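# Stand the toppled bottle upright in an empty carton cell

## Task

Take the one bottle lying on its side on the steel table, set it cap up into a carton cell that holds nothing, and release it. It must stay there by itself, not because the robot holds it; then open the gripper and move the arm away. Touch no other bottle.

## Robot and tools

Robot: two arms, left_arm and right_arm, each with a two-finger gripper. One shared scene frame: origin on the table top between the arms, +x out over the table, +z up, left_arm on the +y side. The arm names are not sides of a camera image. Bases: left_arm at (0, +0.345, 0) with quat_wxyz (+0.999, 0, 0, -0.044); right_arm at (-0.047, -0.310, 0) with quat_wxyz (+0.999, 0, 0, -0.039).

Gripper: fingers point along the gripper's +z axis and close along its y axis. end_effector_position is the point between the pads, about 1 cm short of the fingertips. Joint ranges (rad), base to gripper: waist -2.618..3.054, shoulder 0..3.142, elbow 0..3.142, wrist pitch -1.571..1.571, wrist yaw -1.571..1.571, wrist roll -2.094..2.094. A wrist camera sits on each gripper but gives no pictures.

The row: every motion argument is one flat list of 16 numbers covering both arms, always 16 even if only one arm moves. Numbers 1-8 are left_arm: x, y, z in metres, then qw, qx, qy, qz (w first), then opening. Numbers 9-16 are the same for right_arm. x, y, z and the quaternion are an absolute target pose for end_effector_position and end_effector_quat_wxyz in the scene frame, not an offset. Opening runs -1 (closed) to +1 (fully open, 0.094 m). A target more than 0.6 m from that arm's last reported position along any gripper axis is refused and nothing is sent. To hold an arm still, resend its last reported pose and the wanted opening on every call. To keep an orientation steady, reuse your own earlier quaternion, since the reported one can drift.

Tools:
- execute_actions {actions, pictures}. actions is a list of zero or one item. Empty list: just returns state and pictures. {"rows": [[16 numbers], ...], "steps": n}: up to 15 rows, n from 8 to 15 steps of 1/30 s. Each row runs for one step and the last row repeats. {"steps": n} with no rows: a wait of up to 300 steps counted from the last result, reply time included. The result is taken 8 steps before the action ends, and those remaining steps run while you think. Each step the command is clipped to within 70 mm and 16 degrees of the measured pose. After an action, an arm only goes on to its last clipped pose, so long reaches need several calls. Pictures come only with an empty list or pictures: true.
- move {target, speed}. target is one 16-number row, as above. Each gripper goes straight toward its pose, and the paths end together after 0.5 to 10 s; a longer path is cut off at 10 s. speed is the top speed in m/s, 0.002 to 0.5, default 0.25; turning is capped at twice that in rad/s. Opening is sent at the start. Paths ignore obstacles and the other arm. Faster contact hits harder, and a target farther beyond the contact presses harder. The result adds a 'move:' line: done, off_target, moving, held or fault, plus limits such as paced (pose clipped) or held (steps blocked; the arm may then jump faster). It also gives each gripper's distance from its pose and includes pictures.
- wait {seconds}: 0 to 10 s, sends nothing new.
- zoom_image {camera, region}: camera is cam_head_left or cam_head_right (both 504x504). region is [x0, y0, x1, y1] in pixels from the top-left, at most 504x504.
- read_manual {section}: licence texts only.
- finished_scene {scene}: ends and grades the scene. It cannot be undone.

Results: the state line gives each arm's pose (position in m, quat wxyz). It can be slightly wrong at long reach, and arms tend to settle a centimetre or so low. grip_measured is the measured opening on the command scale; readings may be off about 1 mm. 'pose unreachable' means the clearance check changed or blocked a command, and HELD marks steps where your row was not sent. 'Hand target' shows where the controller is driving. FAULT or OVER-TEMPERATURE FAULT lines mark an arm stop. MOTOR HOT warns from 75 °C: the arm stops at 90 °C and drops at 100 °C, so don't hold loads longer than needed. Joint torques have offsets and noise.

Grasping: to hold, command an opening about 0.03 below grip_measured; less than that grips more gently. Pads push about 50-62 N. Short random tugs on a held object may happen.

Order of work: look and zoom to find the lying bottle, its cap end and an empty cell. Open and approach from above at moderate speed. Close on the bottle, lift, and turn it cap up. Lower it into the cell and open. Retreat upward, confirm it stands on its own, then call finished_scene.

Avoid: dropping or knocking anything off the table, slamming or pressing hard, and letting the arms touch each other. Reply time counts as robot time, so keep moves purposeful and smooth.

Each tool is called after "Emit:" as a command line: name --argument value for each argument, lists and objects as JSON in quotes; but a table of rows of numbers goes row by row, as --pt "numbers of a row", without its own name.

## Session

Emit:
execute_actions --actions '[]'

Scene clock: 0.00 s of 5440.00 s.
left_arm: end_effector_position=(+0.3198, +0.4596, +0.1547) grip_measured=+1.000 end_effector_quat_wxyz=(-0.016, -0.258, +0.965, +0.046) | right_arm: end_effector_position=(+0.3915, -0.4037, +0.3860) grip_measured=+1.000 end_effector_quat_wxyz=(+0.274, -0.070, +0.766, -0.578)
Joint positions: left_arm=[ 0.379  1.864  1.746 -1.482 -0.094 -0.233  0.094] | right_arm=[ 0.238  1.678  1.716 -0.508  1.156 -0.784  0.094]
Joint velocities: left_arm=[-0.012 -0.012  0.007  0.007 -0.037 -0.051  0.   ] | right_arm=[-0.022  0.007  0.007  0.081  0.007  0.066  0.   ]
Joint torques (N m, as the arm reports them, + toward a larger angle): no reading
Hand target (left_arm): +0.322, +0.461, +0.161; -0.003, -0.259, +0.965, +0.049
Hand target (right_arm): +0.388, -0.405, +0.394; +0.281, -0.060, +0.763, -0.578

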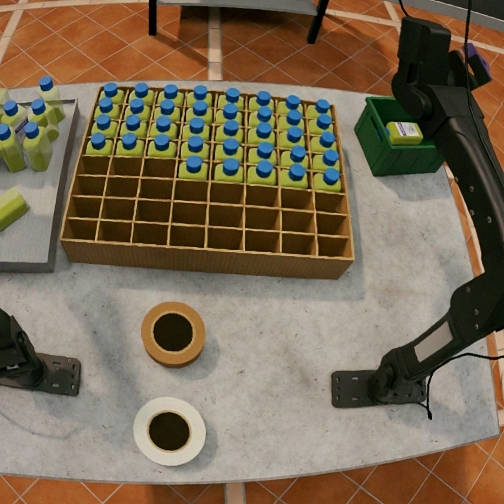

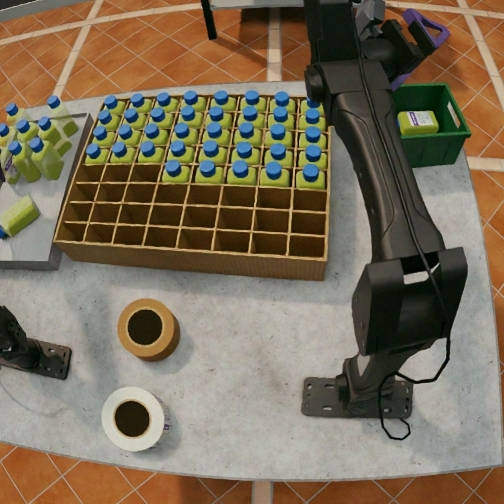

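Emit:
zoom_image --camera "cam_head_right" --region '[0, 150, 120, 290]'

Emit:
zoom_image --camera "cam_head_left" --region '[0, 150, 120, 290]'

Region (0, 150, 120, 290) of cam_head_right's 504x504 image, scaled by 3.600, with more detail than that image has; it fills the left 432 columns of this view, and the rest is white.

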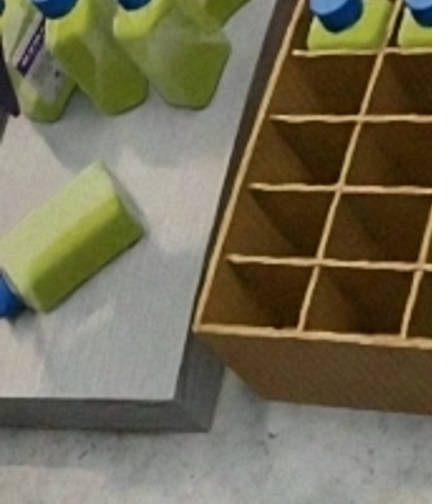

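Region (0, 150, 120, 290) of cam_head_left's 504x504 image, scaled by 3.600, with more detail than that image has; it fills the left 432 columns of this view, and the rest is white.

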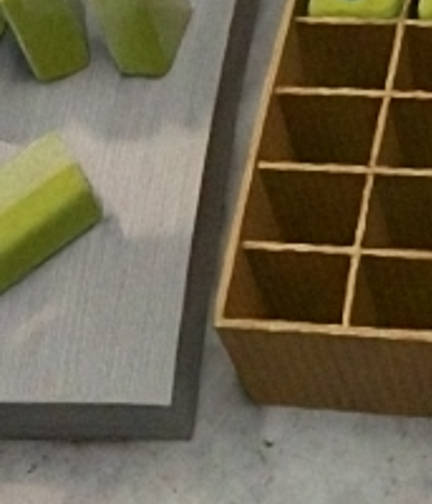

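Emit:
zoom_image --camera "cam_head_right" --region '[0, 165, 70, 250]'

Emit:
zoom_image --camera "cam_head_left" --region '[0, 165, 70, 250]'

Emit:
zoom_image --camera "cam_head_left" --region '[0, 290, 120, 410]'

Emit:
zoom_image --camera "cam_head_right" --region '[0, 290, 120, 410]'

Region (0, 165, 70, 250) of cam_head_right's 504x504 image, scaled by 5.929, with more detail than that image has; it fills the left 415 columns of this view, and the rest is white.

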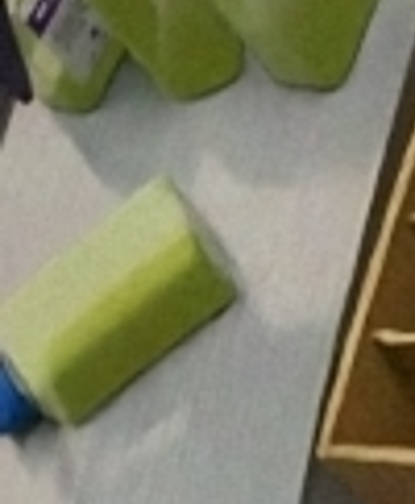

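Region (0, 165, 70, 250) of cam_head_left's 504x504 image, scaled by 5.929, with more detail than that image has; it fills the left 415 columns of this view, and the rest is white.

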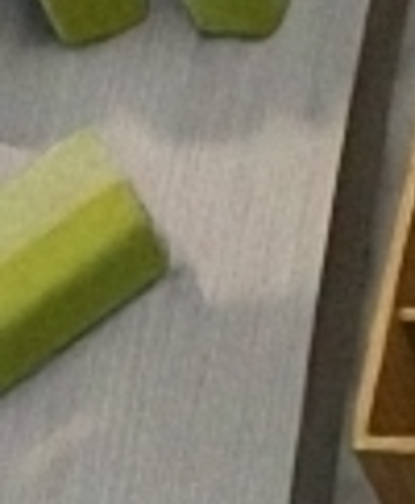

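Region (0, 290, 120, 410) of cam_head_left's 504x504 image, scaled by 4.200, with more detail than that image has.

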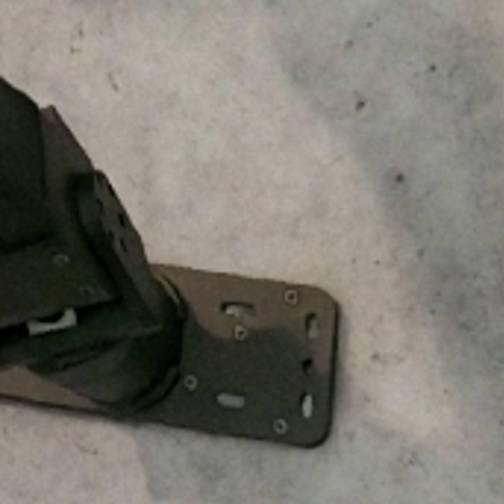

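Region (0, 290, 120, 410) of cam_head_right's 504x504 image, scaled by 4.200, with more detail than that image has.

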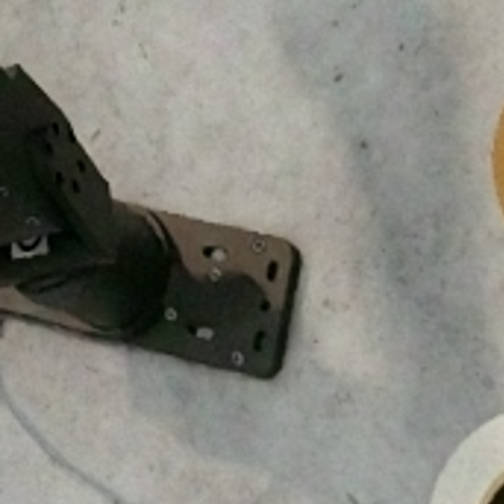

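Emit:
execute_actions --actions '[]'

Scene clock: 3.43 s of 5440.00 s.
left_arm: end_effector_position=(+0.3198, +0.4596, +0.1547) grip_measured=+1.000 end_effector_quat_wxyz=(-0.016, -0.258, +0.965, +0.046) | right_arm: end_effector_position=(+0.3915, -0.4037, +0.3860) grip_measured=+1.000 end_effector_quat_wxyz=(+0.274, -0.070, +0.766, -0.578)
Joint positions: left_arm=[ 0.379  1.864  1.746 -1.482 -0.094 -0.233  0.094] | right_arm=[ 0.238  1.678  1.716 -0.508  1.156 -0.784  0.094]
Joint velocities: left_arm=[-0.007  0.007 -0.007  0.022 -0.007 -0.051  0.   ] | right_arm=[-0.022 -0.002 -0.007 -0.007  0.037  0.007  0.   ]
Joint torques (N m, as the arm reports them, + toward a larger angle): left_arm=[  0.03 -10.89   5.83   0.17  -0.06   0.02] | right_arm=[ 0.11 -8.49  6.57  1.71  0.4   0.07]
Hand target (left_arm): +0.322, +0.461, +0.161; -0.003, -0.259, +0.965, +0.049
Hand target (right_arm): +0.388, -0.405, +0.394; +0.281, -0.060, +0.763, -0.578
Kept back: nothing.
Steps of this call (steps 1 to 90: nothing new was sent; then 0.43 s passed at rest). Readings (end_effector_position):
1: left_arm (+0.3198, +0.4596, +0.1547) | right_arm (+0.3915, -0.4037, +0.3860)
2: left_arm (+0.3198, +0.4596, +0.1547) | right_arm (+0.3915, -0.4037, +0.3860)
4: left_arm (+0.3198, +0.4596, +0.1547) | right_arm (+0.3915, -0.4037, +0.3860)
8: left_arm (+0.3198, +0.4596, +0.1547) | right_arm (+0.3915, -0.4037, +0.3860)
90: the state above

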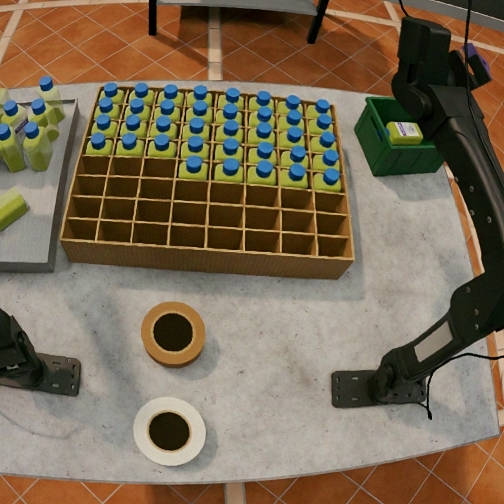

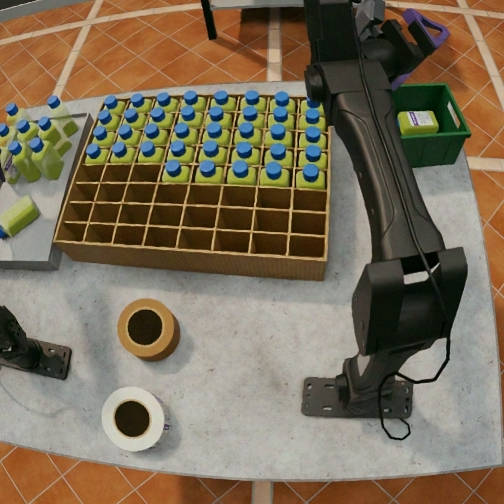

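Emit:
zoom_image --camera "cam_head_right" --region '[0, 150, 110, 280]'

Emit:
zoom_image --camera "cam_head_left" --region '[0, 150, 110, 280]'

Region (0, 150, 110, 280) of cam_head_right's 504x504 image, scaled by 3.877, with more detail than that image has; it fills the left 426 columns of this view, and the rest is white.

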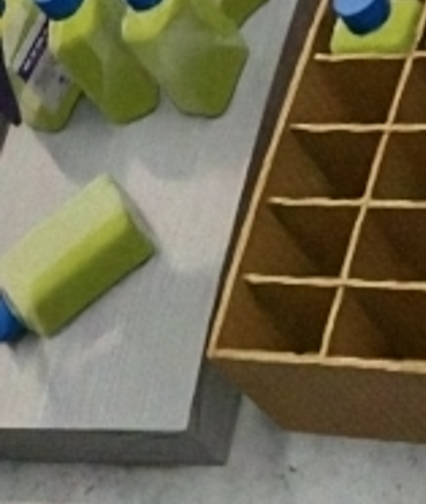

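Region (0, 150, 110, 280) of cam_head_left's 504x504 image, scaled by 3.877, with more detail than that image has; it fills the left 426 columns of this view, and the rest is white.

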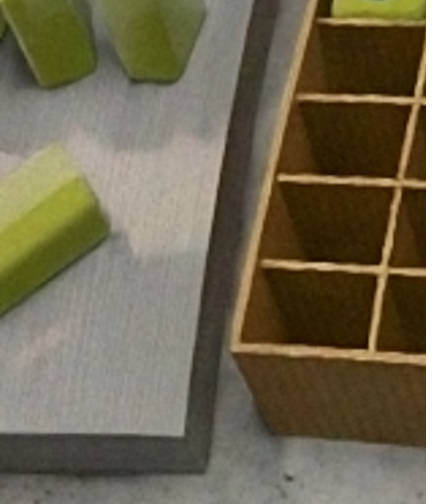

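Emit:
zoom_image --camera "cam_head_right" --region '[0, 185, 56, 245]'

Region (0, 185, 56, 245) of cam_head_right's 504x504 image, scaled by 8.400, with more detail than that image has; it fills the left 470 columns of this view, and the rest is white.

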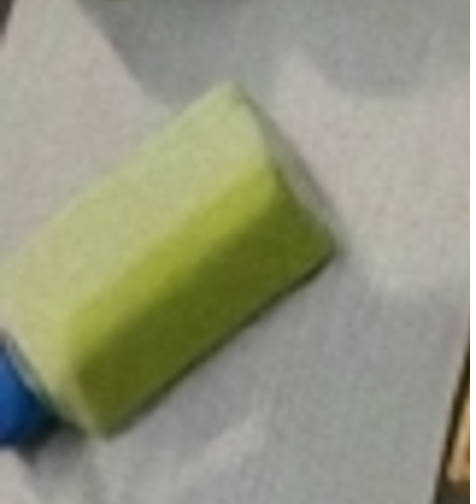

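Emit:
move --target '[0.25, 0.46, 0.125, -0.0664, -0.9099, 0.3769, -0.1604, 1, 0.3915, -0.4037, 0.3860, 0.274, -0.070, 0.766, -0.578, 1]' --speed 0.35

Scene clock: 12.87 s of 5440.00 s.
left_arm: end_effector_position=(+0.2507, +0.4599, +0.1218) grip_measured=+1.000 end_effector_quat_wxyz=(+0.078, +0.908, -0.383, +0.153) | right_arm: end_effector_position=(+0.3915, -0.4037, +0.3860) grip_measured=+1.000 end_effector_quat_wxyz=(+0.274, -0.070, +0.766, -0.578)
Joint positions: left_arm=[ 0.733  1.548  1.218 -1.222  0.344 -1.701  0.094] | right_arm=[ 0.238  1.678  1.716 -0.508  1.156 -0.784  0.094]
Joint velocities: left_arm=[-0.012  0.007  0.002  0.007  0.051 -0.007  0.   ] | right_arm=[ 0.007 -0.022  0.007 -0.037 -0.095 -0.022  0.   ]
Joint torques (N m, as the arm reports them, + toward a larger angle): left_arm=[ 0.6  -8.82  4.29  0.27  0.29 -0.05] | right_arm=[ 0.11 -7.68  5.78  1.71  0.31  0.03]
Hand target (left_arm): +0.249, +0.460, +0.125; +0.073, +0.910, -0.376, +0.161
Hand target (right_arm): +0.392, -0.404, +0.386; +0.274, -0.070, +0.766, -0.578
Off the commanded pose (left_arm): 0.003 m, 2 deg.
Off the commanded pose (right_arm): 0.000 m, 0 deg.
Kept back: nothing.
After step 90, 3.13 s passed at rest.
move: done

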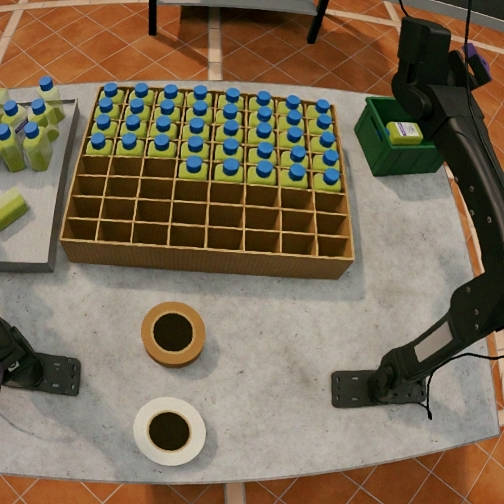

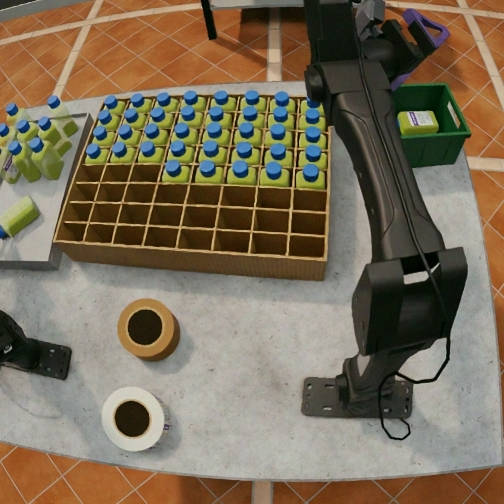

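Emit:
move --target '[0.25, 0.46, 0.092, -0.0664, -0.9099, 0.3769, -0.1604, 1, 0.3915, -0.4037, 0.3860, 0.274, -0.070, 0.766, -0.578, 1]' --speed 0.08

Emit:
zoom_image --camera "cam_head_right" --region '[0, 185, 70, 265]'

Scene clock: 14.20 s of 5440.00 s.
left_arm: end_effector_position=(+0.2505, +0.4598, +0.0905) grip_measured=+1.000 end_effector_quat_wxyz=(+0.071, +0.908, -0.381, +0.157) | right_arm: end_effector_position=(+0.3915, -0.4037, +0.3860) grip_measured=+1.000 end_effector_quat_wxyz=(+0.274, -0.070, +0.766, -0.578)
Joint positions: left_arm=[ 0.733  1.548  1.092 -1.076  0.344 -1.709  0.094] | right_arm=[ 0.238  1.678  1.716 -0.508  1.156 -0.784  0.094]
Joint velocities: left_arm=[-0.007  0.002  0.002 -0.007  0.022 -0.022  0.   ] | right_arm=[ 0.007  0.007 -0.002 -0.037 -0.11  -0.066  0.   ]
Joint torques (N m, as the arm reports them, + toward a larger angle): left_arm=[ 0.25 -7.98  4.41  0.31  0.21 -0.06] | right_arm=[ 0.17 -7.67  5.84  1.73  0.38  0.04]
Hand target (left_arm): +0.250, +0.460, +0.092; +0.067, +0.910, -0.377, +0.160
Hand target (right_arm): +0.392, -0.404, +0.386; +0.274, -0.070, +0.766, -0.578
Off the commanded pose (left_arm): 0.002 m, 1 deg.
Off the commanded pose (right_arm): 0.000 m, 0 deg.
Kept back: nothing.
move: done

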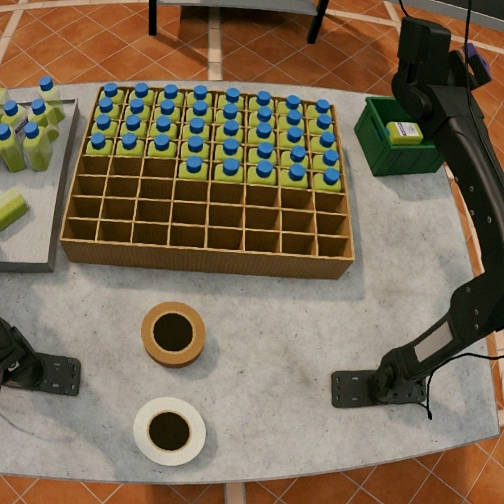

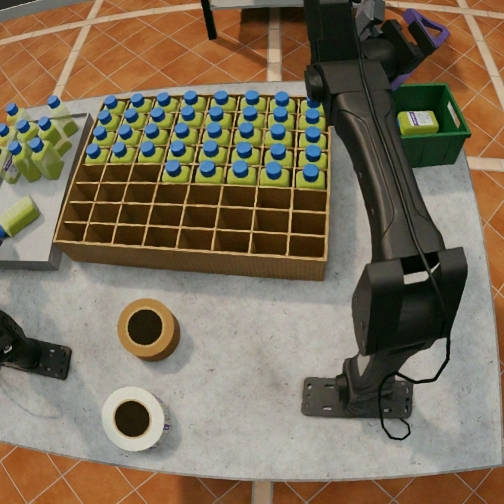

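Region (0, 185, 70, 265) of cam_head_right's 504x504 image, scaled by 6.300, with more detail than that image has; it fills the left 441 columns of this view, and the rest is white.

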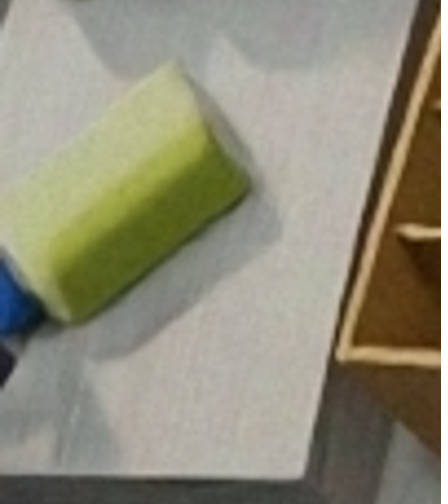

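Emit:
move --target '[0.26, 0.45, 0.07, -0.0664, -0.9099, 0.3769, -0.1604, 1, 0.3915, -0.4037, 0.3860, 0.274, -0.070, 0.766, -0.578, 1]' --speed 0.05

Emit:
zoom_image --camera "cam_head_right" --region '[0, 185, 70, 265]'

Scene clock: 15.80 s of 5440.00 s.
left_arm: end_effector_position=(+0.2607, +0.4532, +0.0753) grip_measured=+1.000 end_effector_quat_wxyz=(+0.060, +0.909, -0.378, +0.166) | right_arm: end_effector_position=(+0.3915, -0.4037, +0.3860) grip_measured=+1.000 end_effector_quat_wxyz=(+0.274, -0.070, +0.766, -0.578)
Joint positions: left_arm=[ 0.691  1.548  1.027 -0.965  0.344 -1.765  0.094] | right_arm=[ 0.238  1.678  1.716 -0.508  1.156 -0.784  0.094]
Joint velocities: left_arm=[-0.007 -0.002 -0.007  0.037  0.007  0.051  0.   ] | right_arm=[ 0.002 -0.012 -0.002  0.022 -0.022  0.007  0.   ]
Joint torques (N m, as the arm reports them, + toward a larger angle): left_arm=[-0.69 -5.56  4.37  0.39  0.17 -0.05] | right_arm=[ 0.03 -7.66  5.86  1.72  0.32  0.02]
Hand target (left_arm): +0.260, +0.450, +0.070; +0.066, +0.910, -0.377, +0.160
Hand target (right_arm): +0.392, -0.404, +0.386; +0.274, -0.070, +0.766, -0.578
Off the commanded pose (left_arm): 0.006 m, 1 deg.
Off the commanded pose (right_arm): 0.000 m, 0 deg.
Kept back: nothing.
move: done

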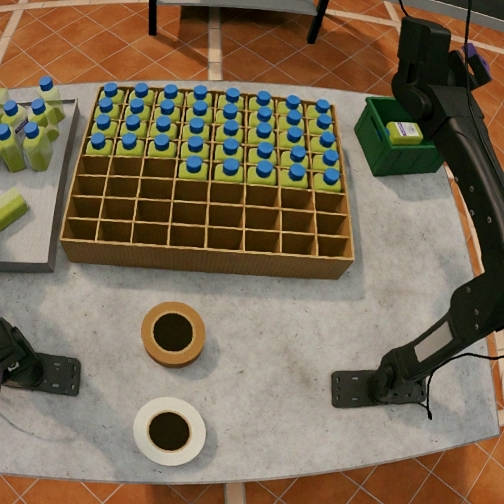

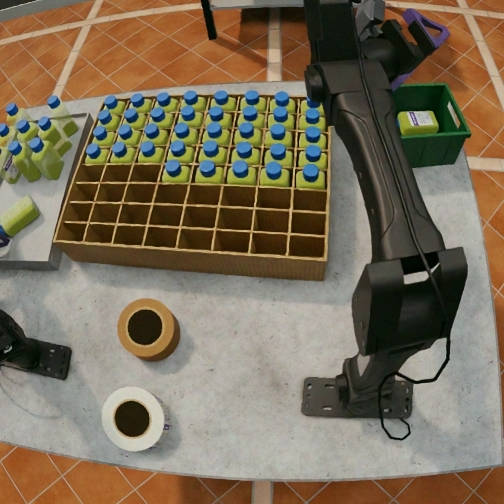

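Region (0, 185, 70, 265) of cam_head_right's 504x504 image, scaled by 6.300, with more detail than that image has; it fills the left 441 columns of this view, and the rest is white.

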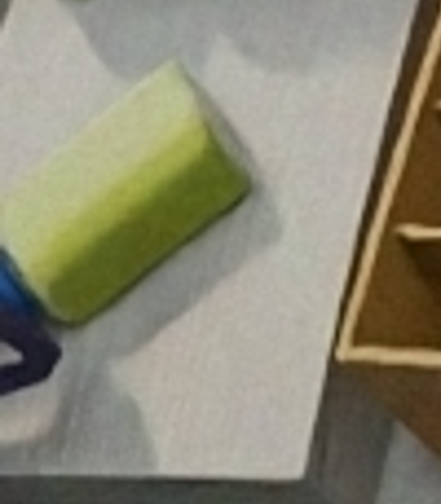

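Emit:
move --target '[0.258, 0.456, 0.053, -0.0664, -0.9099, 0.3769, -0.1604, 0.6, 0.3915, -0.4037, 0.3860, 0.274, -0.070, 0.766, -0.578, 1]' --speed 0.04

Emit:
zoom_image --camera "cam_head_right" --region '[0, 185, 70, 265]'

Scene clock: 17.90 s of 5440.00 s.
left_arm: end_effector_position=(+0.2610, +0.4534, +0.0568) grip_measured=+0.602 end_effector_quat_wxyz=(+0.065, +0.908, -0.380, +0.162) | right_arm: end_effector_position=(+0.3915, -0.4037, +0.3860) grip_measured=+1.000 end_effector_quat_wxyz=(+0.274, -0.070, +0.766, -0.578)
Joint positions: left_arm=[ 0.691  1.586  0.988 -0.904  0.344 -1.758  0.075] | right_arm=[ 0.238  1.678  1.716 -0.508  1.156 -0.784  0.094]
Joint velocities: left_arm=[-0.002  0.002  0.012 -0.007 -0.007 -0.007 -0.   ] | right_arm=[ 0.012 -0.007 -0.007 -0.007  0.022 -0.022  0.   ]
Joint torques (N m, as the arm reports them, + toward a larger angle): left_arm=[ 1.05 -6.35  4.24  0.36  0.19  0.11] | right_arm=[-0.06 -7.75  5.89  1.69  0.35  0.  ]
Hand target (left_arm): +0.258, +0.456, +0.053; +0.066, +0.910, -0.377, +0.160
Hand target (right_arm): +0.392, -0.404, +0.386; +0.274, -0.070, +0.766, -0.578
Off the commanded pose (left_arm): 0.006 m, 0 deg.
Off the commanded pose (right_arm): 0.000 m, 0 deg.
Kept back: nothing.
move: done

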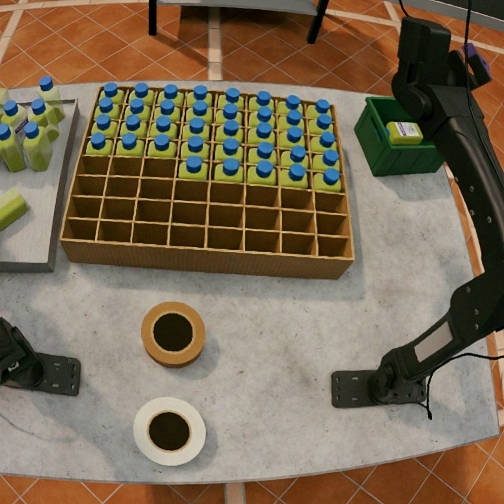

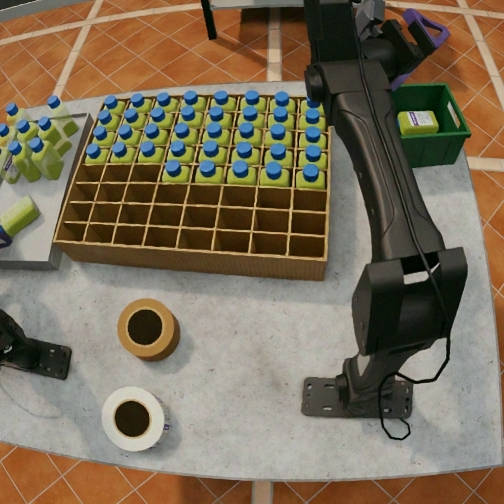

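Region (0, 185, 70, 265) of cam_head_right's 504x504 image, scaled by 6.300, with more detail than that image has; it fills the left 441 columns of this view, and the rest is white.

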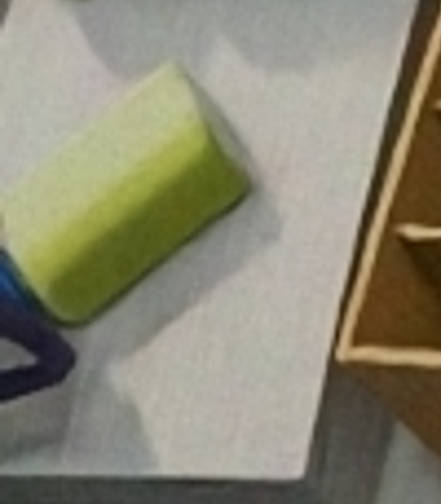

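Emit:
move --target '[0.2555, 0.4595, 0.053, -0.0664, -0.9099, 0.3769, -0.1604, 0.3, 0.3915, -0.4037, 0.3860, 0.274, -0.070, 0.766, -0.578, 1]' --speed 0.02

Emit:
zoom_image --camera "cam_head_right" --region '[0, 185, 70, 265]'

Scene clock: 19.27 s of 5440.00 s.
left_arm: end_effector_position=(+0.2592, +0.4589, +0.0569) grip_measured=+0.302 end_effector_quat_wxyz=(+0.061, +0.909, -0.378, +0.164) | right_arm: end_effector_position=(+0.3915, -0.4037, +0.3860) grip_measured=+1.000 end_effector_quat_wxyz=(+0.274, -0.070, +0.766, -0.578)
Joint positions: left_arm=[ 0.712  1.586  0.988 -0.902  0.344 -1.742  0.061] | right_arm=[ 0.238  1.678  1.716 -0.508  1.156 -0.784  0.094]
Joint velocities: left_arm=[ 0.017 -0.002 -0.007 -0.007 -0.037  0.037  0.   ] | right_arm=[ 0.007 -0.002  0.012 -0.037 -0.022  0.037  0.   ]
Joint torques (N m, as the arm reports them, + toward a larger angle): left_arm=[ 0.78 -6.04  4.46  0.32  0.21  0.12] | right_arm=[ 0.03 -7.77  5.82  1.72  0.33  0.02]
Hand target (left_arm): +0.256, +0.459, +0.053; +0.067, +0.910, -0.377, +0.161
Hand target (right_arm): +0.392, -0.404, +0.386; +0.274, -0.070, +0.766, -0.578
Off the commanded pose (left_arm): 0.005 m, 1 deg.
Off the commanded pose (right_arm): 0.000 m, 0 deg.
Kept back: nothing.
move: done

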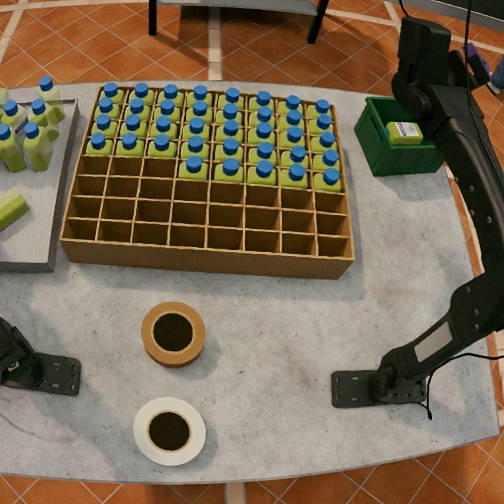

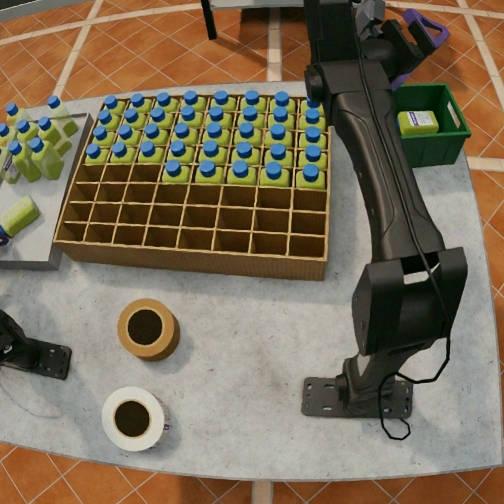

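Region (0, 185, 70, 265) of cam_head_right's 504x504 image, scaled by 6.300, with more detail than that image has; it fills the left 441 columns of this view, and the rest is white.

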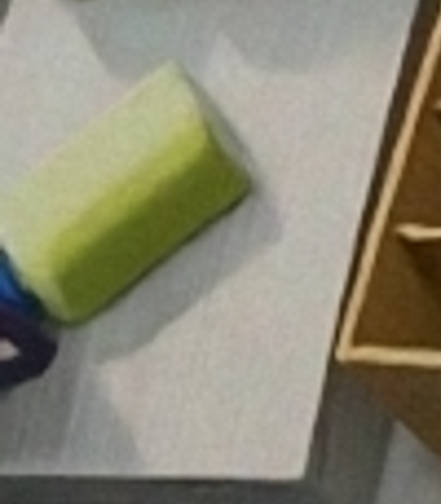

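Emit:
move --target '[0.2565, 0.4590, 0.054, -0.0664, -0.9099, 0.3769, -0.1604, -0.3, 0.3915, -0.4037, 0.3860, 0.274, -0.070, 0.766, -0.578, 1]' --speed 0.02

Emit:
zoom_image --camera "cam_head_right" --region '[0, 185, 70, 265]'

Scene clock: 20.53 s of 5440.00 s.
left_arm: end_effector_position=(+0.2593, +0.4590, +0.0569) grip_measured=-0.298 end_effector_quat_wxyz=(+0.061, +0.909, -0.379, +0.164) | right_arm: end_effector_position=(+0.3915, -0.4037, +0.3860) grip_measured=+1.000 end_effector_quat_wxyz=(+0.274, -0.070, +0.766, -0.578)
Joint positions: left_arm=[ 0.712  1.586  0.988 -0.901  0.344 -1.74   0.033] | right_arm=[ 0.238  1.678  1.716 -0.508  1.156 -0.784  0.094]
Joint velocities: left_arm=[-0.017  0.017 -0.002  0.007 -0.007  0.037  0.001] | right_arm=[-0.002 -0.002  0.007 -0.051 -0.007 -0.066  0.   ]
Joint torques (N m, as the arm reports them, + toward a larger angle): left_arm=[ 0.48 -6.04  4.8   0.28  0.2   0.07] | right_arm=[ 0.03 -7.76  5.91  1.72  0.31  0.01]
Hand target (left_arm): +0.256, +0.459, +0.054; +0.066, +0.910, -0.377, +0.160
Hand target (right_arm): +0.392, -0.404, +0.386; +0.274, -0.070, +0.766, -0.578
Off the commanded pose (left_arm): 0.004 m, 1 deg.
Off the commanded pose (right_arm): 0.000 m, 0 deg.
Kept back: nothing.
move: done

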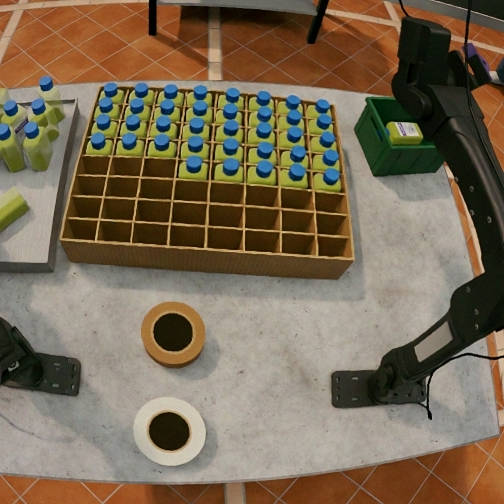

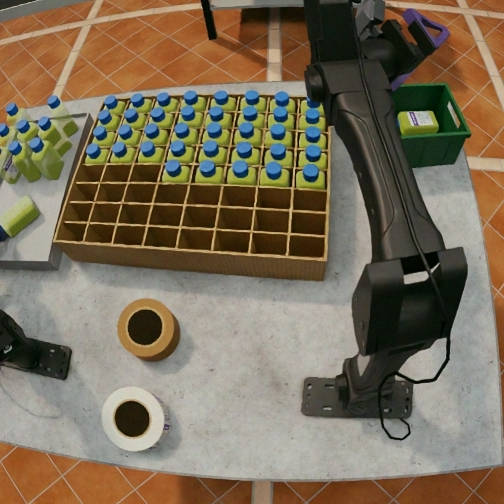

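Region (0, 185, 70, 265) of cam_head_right's 504x504 image, scaled by 6.300, with more detail than that image has; it fills the left 441 columns of this view, and the rest is white.

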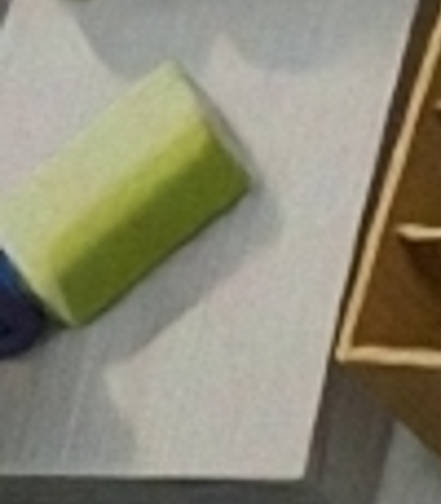

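Emit:
move --target '[0.2565, 0.4590, 0.054, -0.0664, -0.9099, 0.3769, -0.1604, -0.49, 0.3915, -0.4037, 0.3860, 0.274, -0.070, 0.766, -0.578, 1]' --speed 0.02

Emit:
zoom_image --camera "cam_head_right" --region '[0, 185, 70, 265]'

Scene clock: 21.53 s of 5440.00 s.
left_arm: end_effector_position=(+0.2594, +0.4590, +0.0569) grip_measured=-0.444 end_effector_quat_wxyz=(+0.061, +0.909, -0.379, +0.164) | right_arm: end_effector_position=(+0.3915, -0.4037, +0.3860) grip_measured=+1.000 end_effector_quat_wxyz=(+0.274, -0.070, +0.766, -0.578)
Joint positions: left_arm=[ 0.712  1.586  0.988 -0.901  0.344 -1.74   0.026] | right_arm=[ 0.238  1.678  1.716 -0.508  1.156 -0.784  0.094]
Joint velocities: left_arm=[ 0.002  0.002 -0.017  0.022  0.022 -0.007  0.001] | right_arm=[-0.007 -0.007 -0.007 -0.037 -0.037 -0.022  0.   ]
Joint torques (N m, as the arm reports them, + toward a larger angle): left_arm=[ 0.48 -6.04  4.79  0.28  0.2   0.07] | right_arm=[ 0.11 -7.75  5.75  1.7   0.33  0.  ]
Hand target (left_arm): +0.256, +0.459, +0.054; +0.066, +0.910, -0.377, +0.160
Hand target (right_arm): +0.392, -0.404, +0.386; +0.274, -0.070, +0.766, -0.578
Off the commanded pose (left_arm): 0.004 m, 1 deg.
Off the commanded pose (right_arm): 0.000 m, 0 deg.
Kept back: nothing.
move: done

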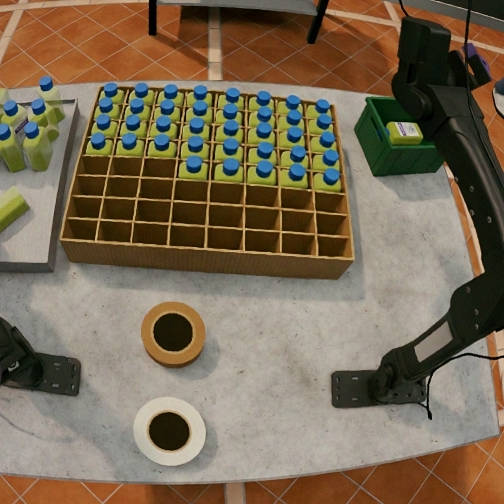

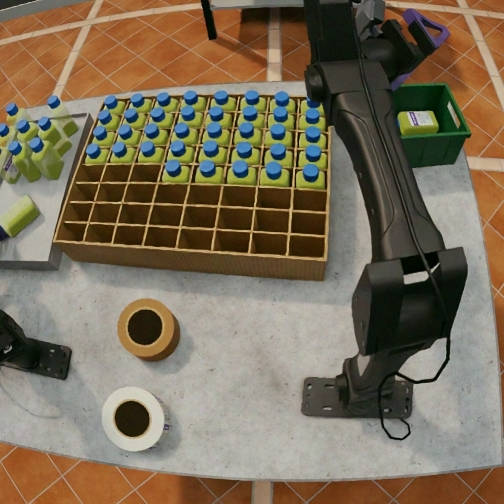

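Region (0, 185, 70, 265) of cam_head_right's 504x504 image, scaled by 6.300, with more detail than that image has; it fills the left 441 columns of this view, and the rest is white.

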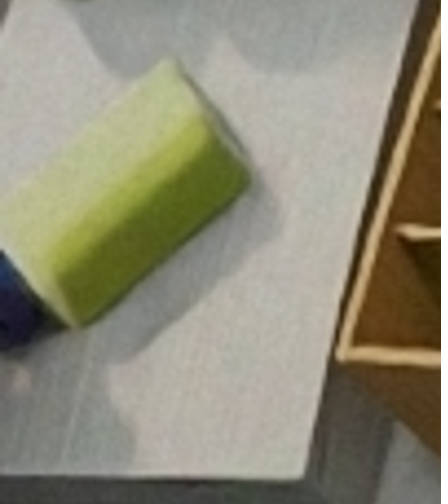

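Emit:
move --target '[0.257, 0.459, 0.10, -0.0664, -0.9099, 0.3769, -0.1604, -0.49, 0.3915, -0.4037, 0.3860, 0.274, -0.070, 0.766, -0.578, 1]' --speed 0.06

Emit:
zoom_image --camera "cam_head_right" --region '[0, 165, 80, 265]'

Scene clock: 23.27 s of 5440.00 s.
left_arm: end_effector_position=(+0.2522, +0.4557, +0.0848) grip_measured=-0.444 end_effector_quat_wxyz=(+0.081, +0.912, -0.375, +0.146) | right_arm: end_effector_position=(+0.3915, -0.4037, +0.3860) grip_measured=+1.000 end_effector_quat_wxyz=(+0.274, -0.070, +0.766, -0.578)
Joint positions: left_arm=[ 0.712  1.572  1.095 -1.076  0.336 -1.74   0.026] | right_arm=[ 0.238  1.678  1.716 -0.508  1.156 -0.784  0.094]
Joint velocities: left_arm=[ 0.007 -0.002 -0.007 -0.051 -0.022  0.066 -0.   ] | right_arm=[ 0.007 -0.002 -0.017 -0.125  0.051  0.007  0.   ]
Joint torques (N m, as the arm reports them, + toward a larger angle): left_arm=[ 0.39 -9.12  7.62  0.05  0.28  0.06] | right_arm=[ 0.12 -7.69  5.87  1.74  0.28  0.02]
Hand target (left_arm): +0.257, +0.459, +0.100; +0.067, +0.910, -0.377, +0.160
Hand target (right_arm): +0.392, -0.404, +0.386; +0.274, -0.070, +0.766, -0.578
Off the commanded pose (left_arm): 0.016 m, 2 deg.
Off the commanded pose (right_arm): 0.000 m, 0 deg.
Kept back: nothing.
move: off_target (left_arm)

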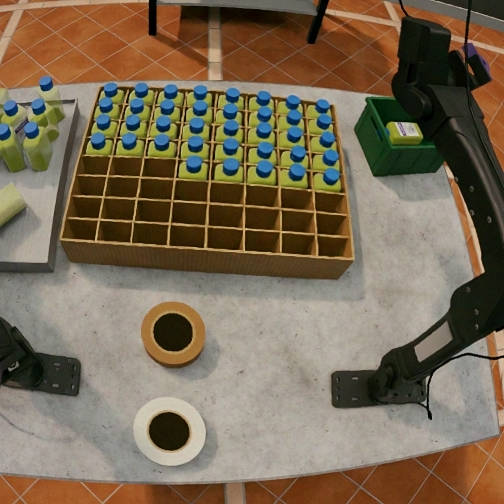

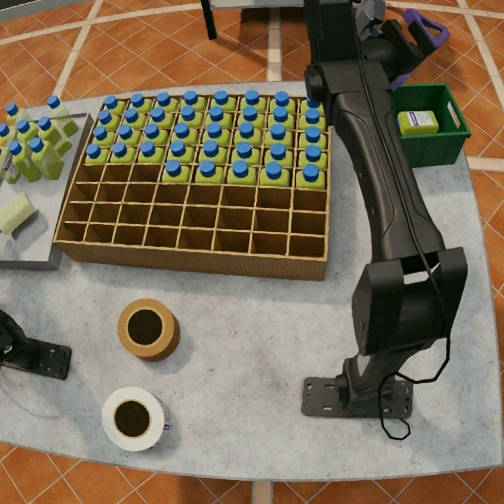

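Region (0, 165, 80, 265) of cam_head_right's 504x504 image, scaled by 5.040, with more detail than that image has; it fills the left 403 columns of this view, and the rest is white.

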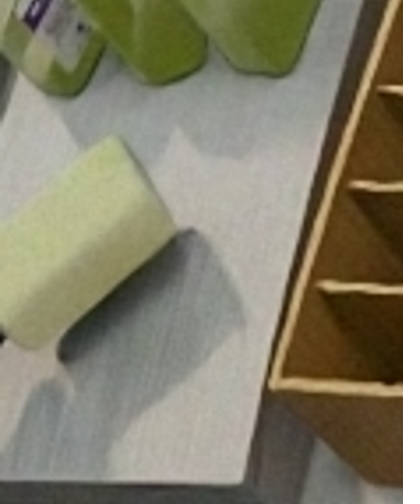

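Emit:
move --target '[0.31, 0.43, 0.27, 0.5846, -0.0845, 0.8046, 0.0614, -0.49, 0.3915, -0.4037, 0.3860, 0.274, -0.070, 0.766, -0.578, 1]' --speed 0.35

Scene clock: 29.40 s of 5440.00 s.
left_arm: end_effector_position=(+0.3098, +0.4294, +0.2483) grip_measured=-0.445 end_effector_quat_wxyz=(+0.555, -0.096, +0.825, +0.049) | right_arm: end_effector_position=(+0.3915, -0.4037, +0.3860) grip_measured=+1.000 end_effector_quat_wxyz=(+0.274, -0.070, +0.766, -0.578)
Joint positions: left_arm=[ 0.41   0.829  0.706 -0.27   0.109  0.017  0.026] | right_arm=[ 0.238  1.678  1.716 -0.508  1.156 -0.784  0.094]
Joint velocities: left_arm=[-0.007  0.002 -0.002  0.066  0.051 -0.051 -0.   ] | right_arm=[-0.007  0.012 -0.012 -0.037 -0.051  0.037  0.   ]
Joint torques (N m, as the arm reports them, + toward a larger angle): left_arm=[ 0.79 -2.62  6.48  2.39  0.14  0.13] | right_arm=[ 0.15 -7.73  5.83  1.7   0.32  0.03]
Hand target (left_arm): +0.312, +0.431, +0.268; +0.587, -0.087, +0.803, +0.057
Hand target (right_arm): +0.392, -0.404, +0.386; +0.274, -0.070, +0.766, -0.578
Off the commanded pose (left_arm): 0.022 m, 5 deg.
Off the commanded pose (right_arm): 0.000 m, 0 deg.
Kept back: nothing.
move: off_target (left_arm)

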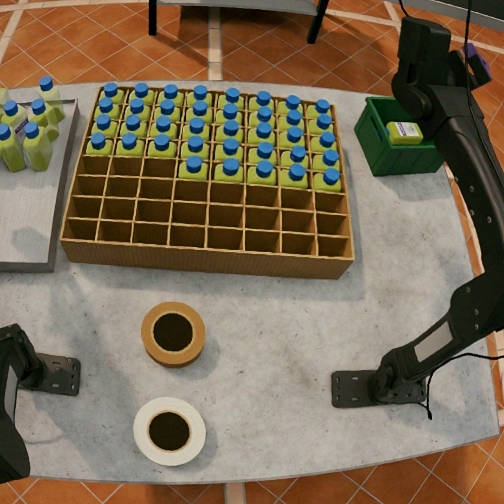

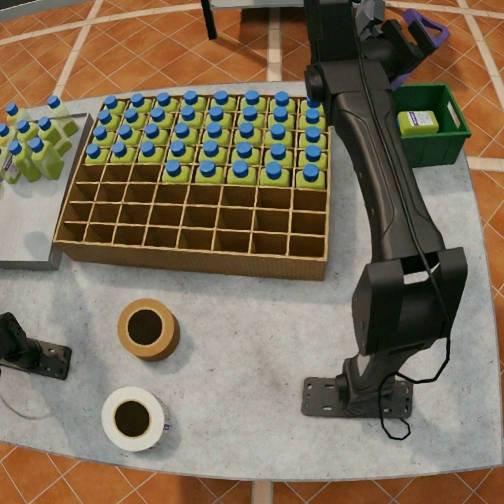

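Emit:
move --target '[0.32, 0.195, 0.255, 0.5946, 0.0211, 0.8036, -0.0156, -0.49, 0.3915, -0.4037, 0.3860, 0.274, -0.070, 0.766, -0.578, 1]' --speed 0.2

Scene clock: 31.60 s of 5440.00 s.
left_arm: end_effector_position=(+0.3105, +0.1981, +0.2268) grip_measured=-0.445 end_effector_quat_wxyz=(+0.565, +0.052, +0.824, +0.008) | right_arm: end_effector_position=(+0.3915, -0.4037, +0.3860) grip_measured=+1.000 end_effector_quat_wxyz=(+0.274, -0.070, +0.766, -0.578)
Joint positions: left_arm=[-0.683  1.044  0.712 -0.146 -0.665 -0.232  0.026] | right_arm=[ 0.238  1.678  1.716 -0.508  1.156 -0.784  0.094]
Joint velocities: left_arm=[ 0.012  0.002 -0.002  0.095  0.007  0.081 -0.001] | right_arm=[ 0.012  0.002 -0.027 -0.11   0.007 -0.007  0.   ]
Joint torques (N m, as the arm reports them, + toward a larger angle): left_arm=[-0.34 -2.73  9.41  2.12 -0.35  0.  ] | right_arm=[ 0.05 -7.73  5.76  1.74  0.35  0.02]
Hand target (left_arm): +0.317, +0.195, +0.255; +0.595, +0.027, +0.803, -0.009
Hand target (right_arm): +0.392, -0.404, +0.386; +0.274, -0.070, +0.766, -0.578
Off the commanded pose (left_arm): 0.030 m, 6 deg.
Off the commanded pose (right_arm): 0.000 m, 0 deg.
Kept back: nothing.
move: off_target (left_arm)

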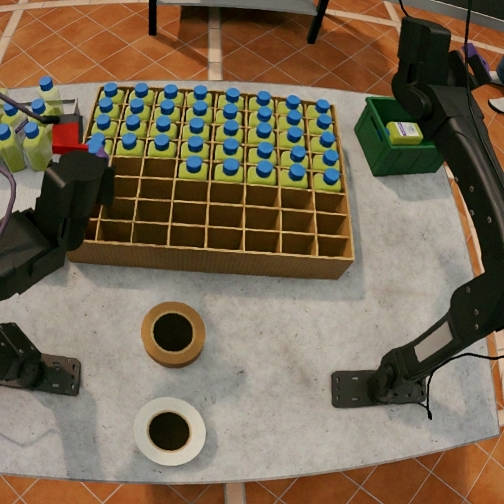

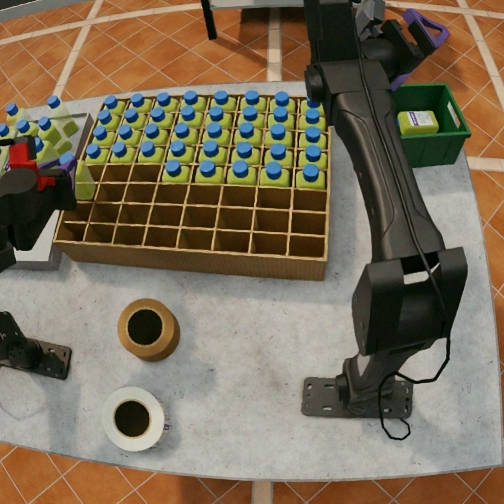

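Emit:
zoom_image --camera "cam_head_right" --region '[40, 135, 150, 245]'

Emit:
zoom_image --camera "cam_head_left" --region '[50, 125, 170, 245]'

Region (40, 135, 150, 245) of cam_head_right's 504x504 image, scaled by 4.582, with more detail than that image has.

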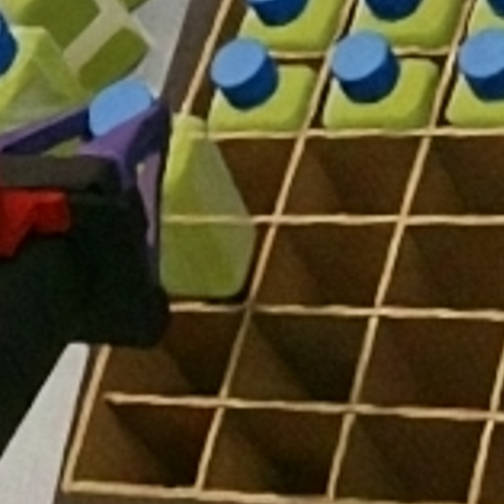

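Region (50, 125, 170, 245) of cam_head_left's 504x504 image, scaled by 4.200, with more detail than that image has.

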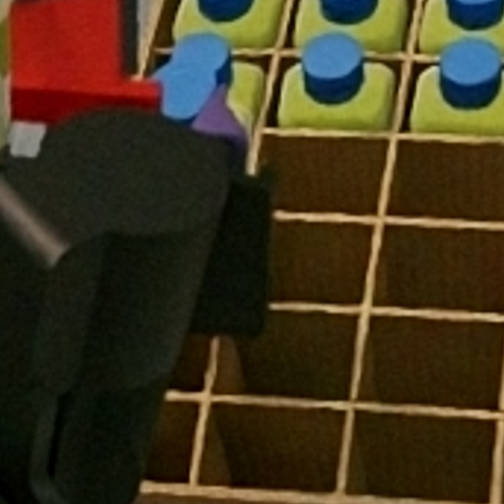

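Emit:
move --target '[0.328, 0.153, 0.258, 0.5946, 0.0211, 0.8036, -0.0156, -0.49, 0.3915, -0.4037, 0.3860, 0.274, -0.070, 0.766, -0.578, 1]' --speed 0.08

Emit:
zoom_image --camera "cam_head_right" --region '[60, 135, 170, 245]'

Scene clock: 34.07 s of 5440.00 s.
left_arm: end_effector_position=(+0.3213, +0.1585, +0.2301) grip_measured=-0.445 end_effector_quat_wxyz=(+0.566, +0.047, +0.823, +0.004) | right_arm: end_effector_position=(+0.3915, -0.4037, +0.3860) grip_measured=+1.000 end_effector_quat_wxyz=(+0.274, -0.070, +0.766, -0.578)
Joint positions: left_arm=[-0.77   1.205  0.818 -0.12  -0.74  -0.294  0.026] | right_arm=[ 0.238  1.678  1.716 -0.508  1.156 -0.784  0.094]
Joint velocities: left_arm=[-0.017 -0.002  0.002  0.007 -0.007 -0.007  0.   ] | right_arm=[ 0.012 -0.002  0.002  0.022 -0.037 -0.022  0.   ]
Joint torques (N m, as the arm reports them, + toward a larger angle): left_arm=[-0.62 -4.38  9.32  2.04 -0.39 -0.03] | right_arm=[ 0.07 -7.71  5.84  1.69  0.35  0.03]
Hand target (left_arm): +0.326, +0.154, +0.257; +0.594, +0.021, +0.804, -0.016
Hand target (right_arm): +0.392, -0.404, +0.386; +0.274, -0.070, +0.766, -0.578
Off the commanded pose (left_arm): 0.029 m, 5 deg.
Off the commanded pose (right_arm): 0.000 m, 0 deg.
Kept back: nothing.
move: off_target (left_arm)

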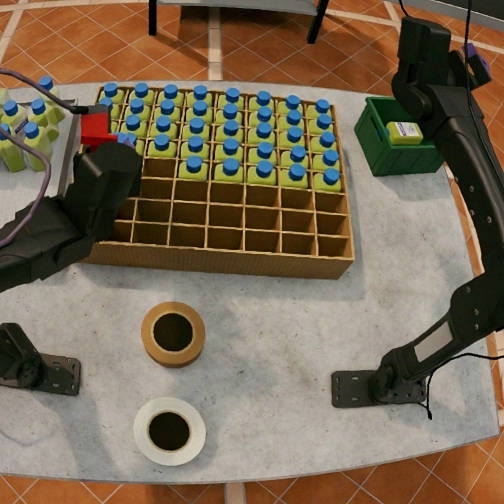

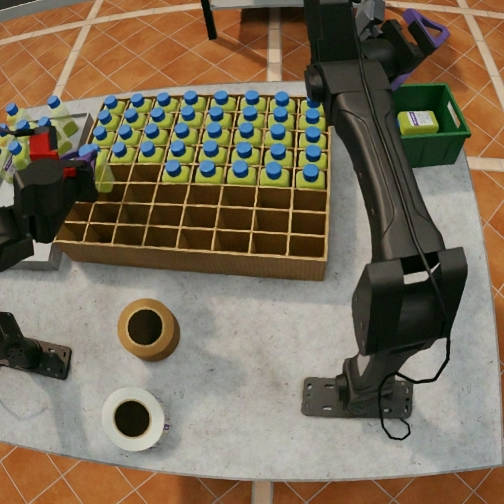

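Region (60, 135, 170, 245) of cam_head_right's 504x504 image, scaled by 4.582, with more detail than that image has.

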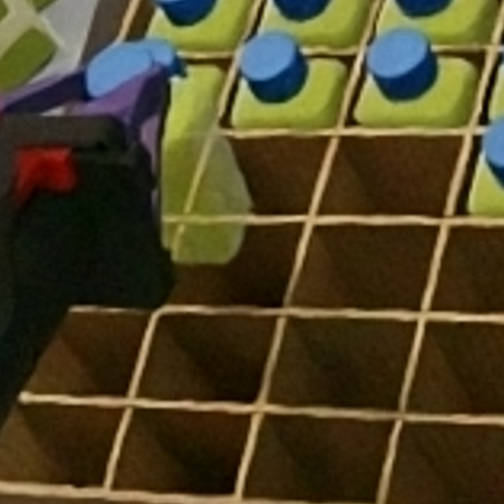

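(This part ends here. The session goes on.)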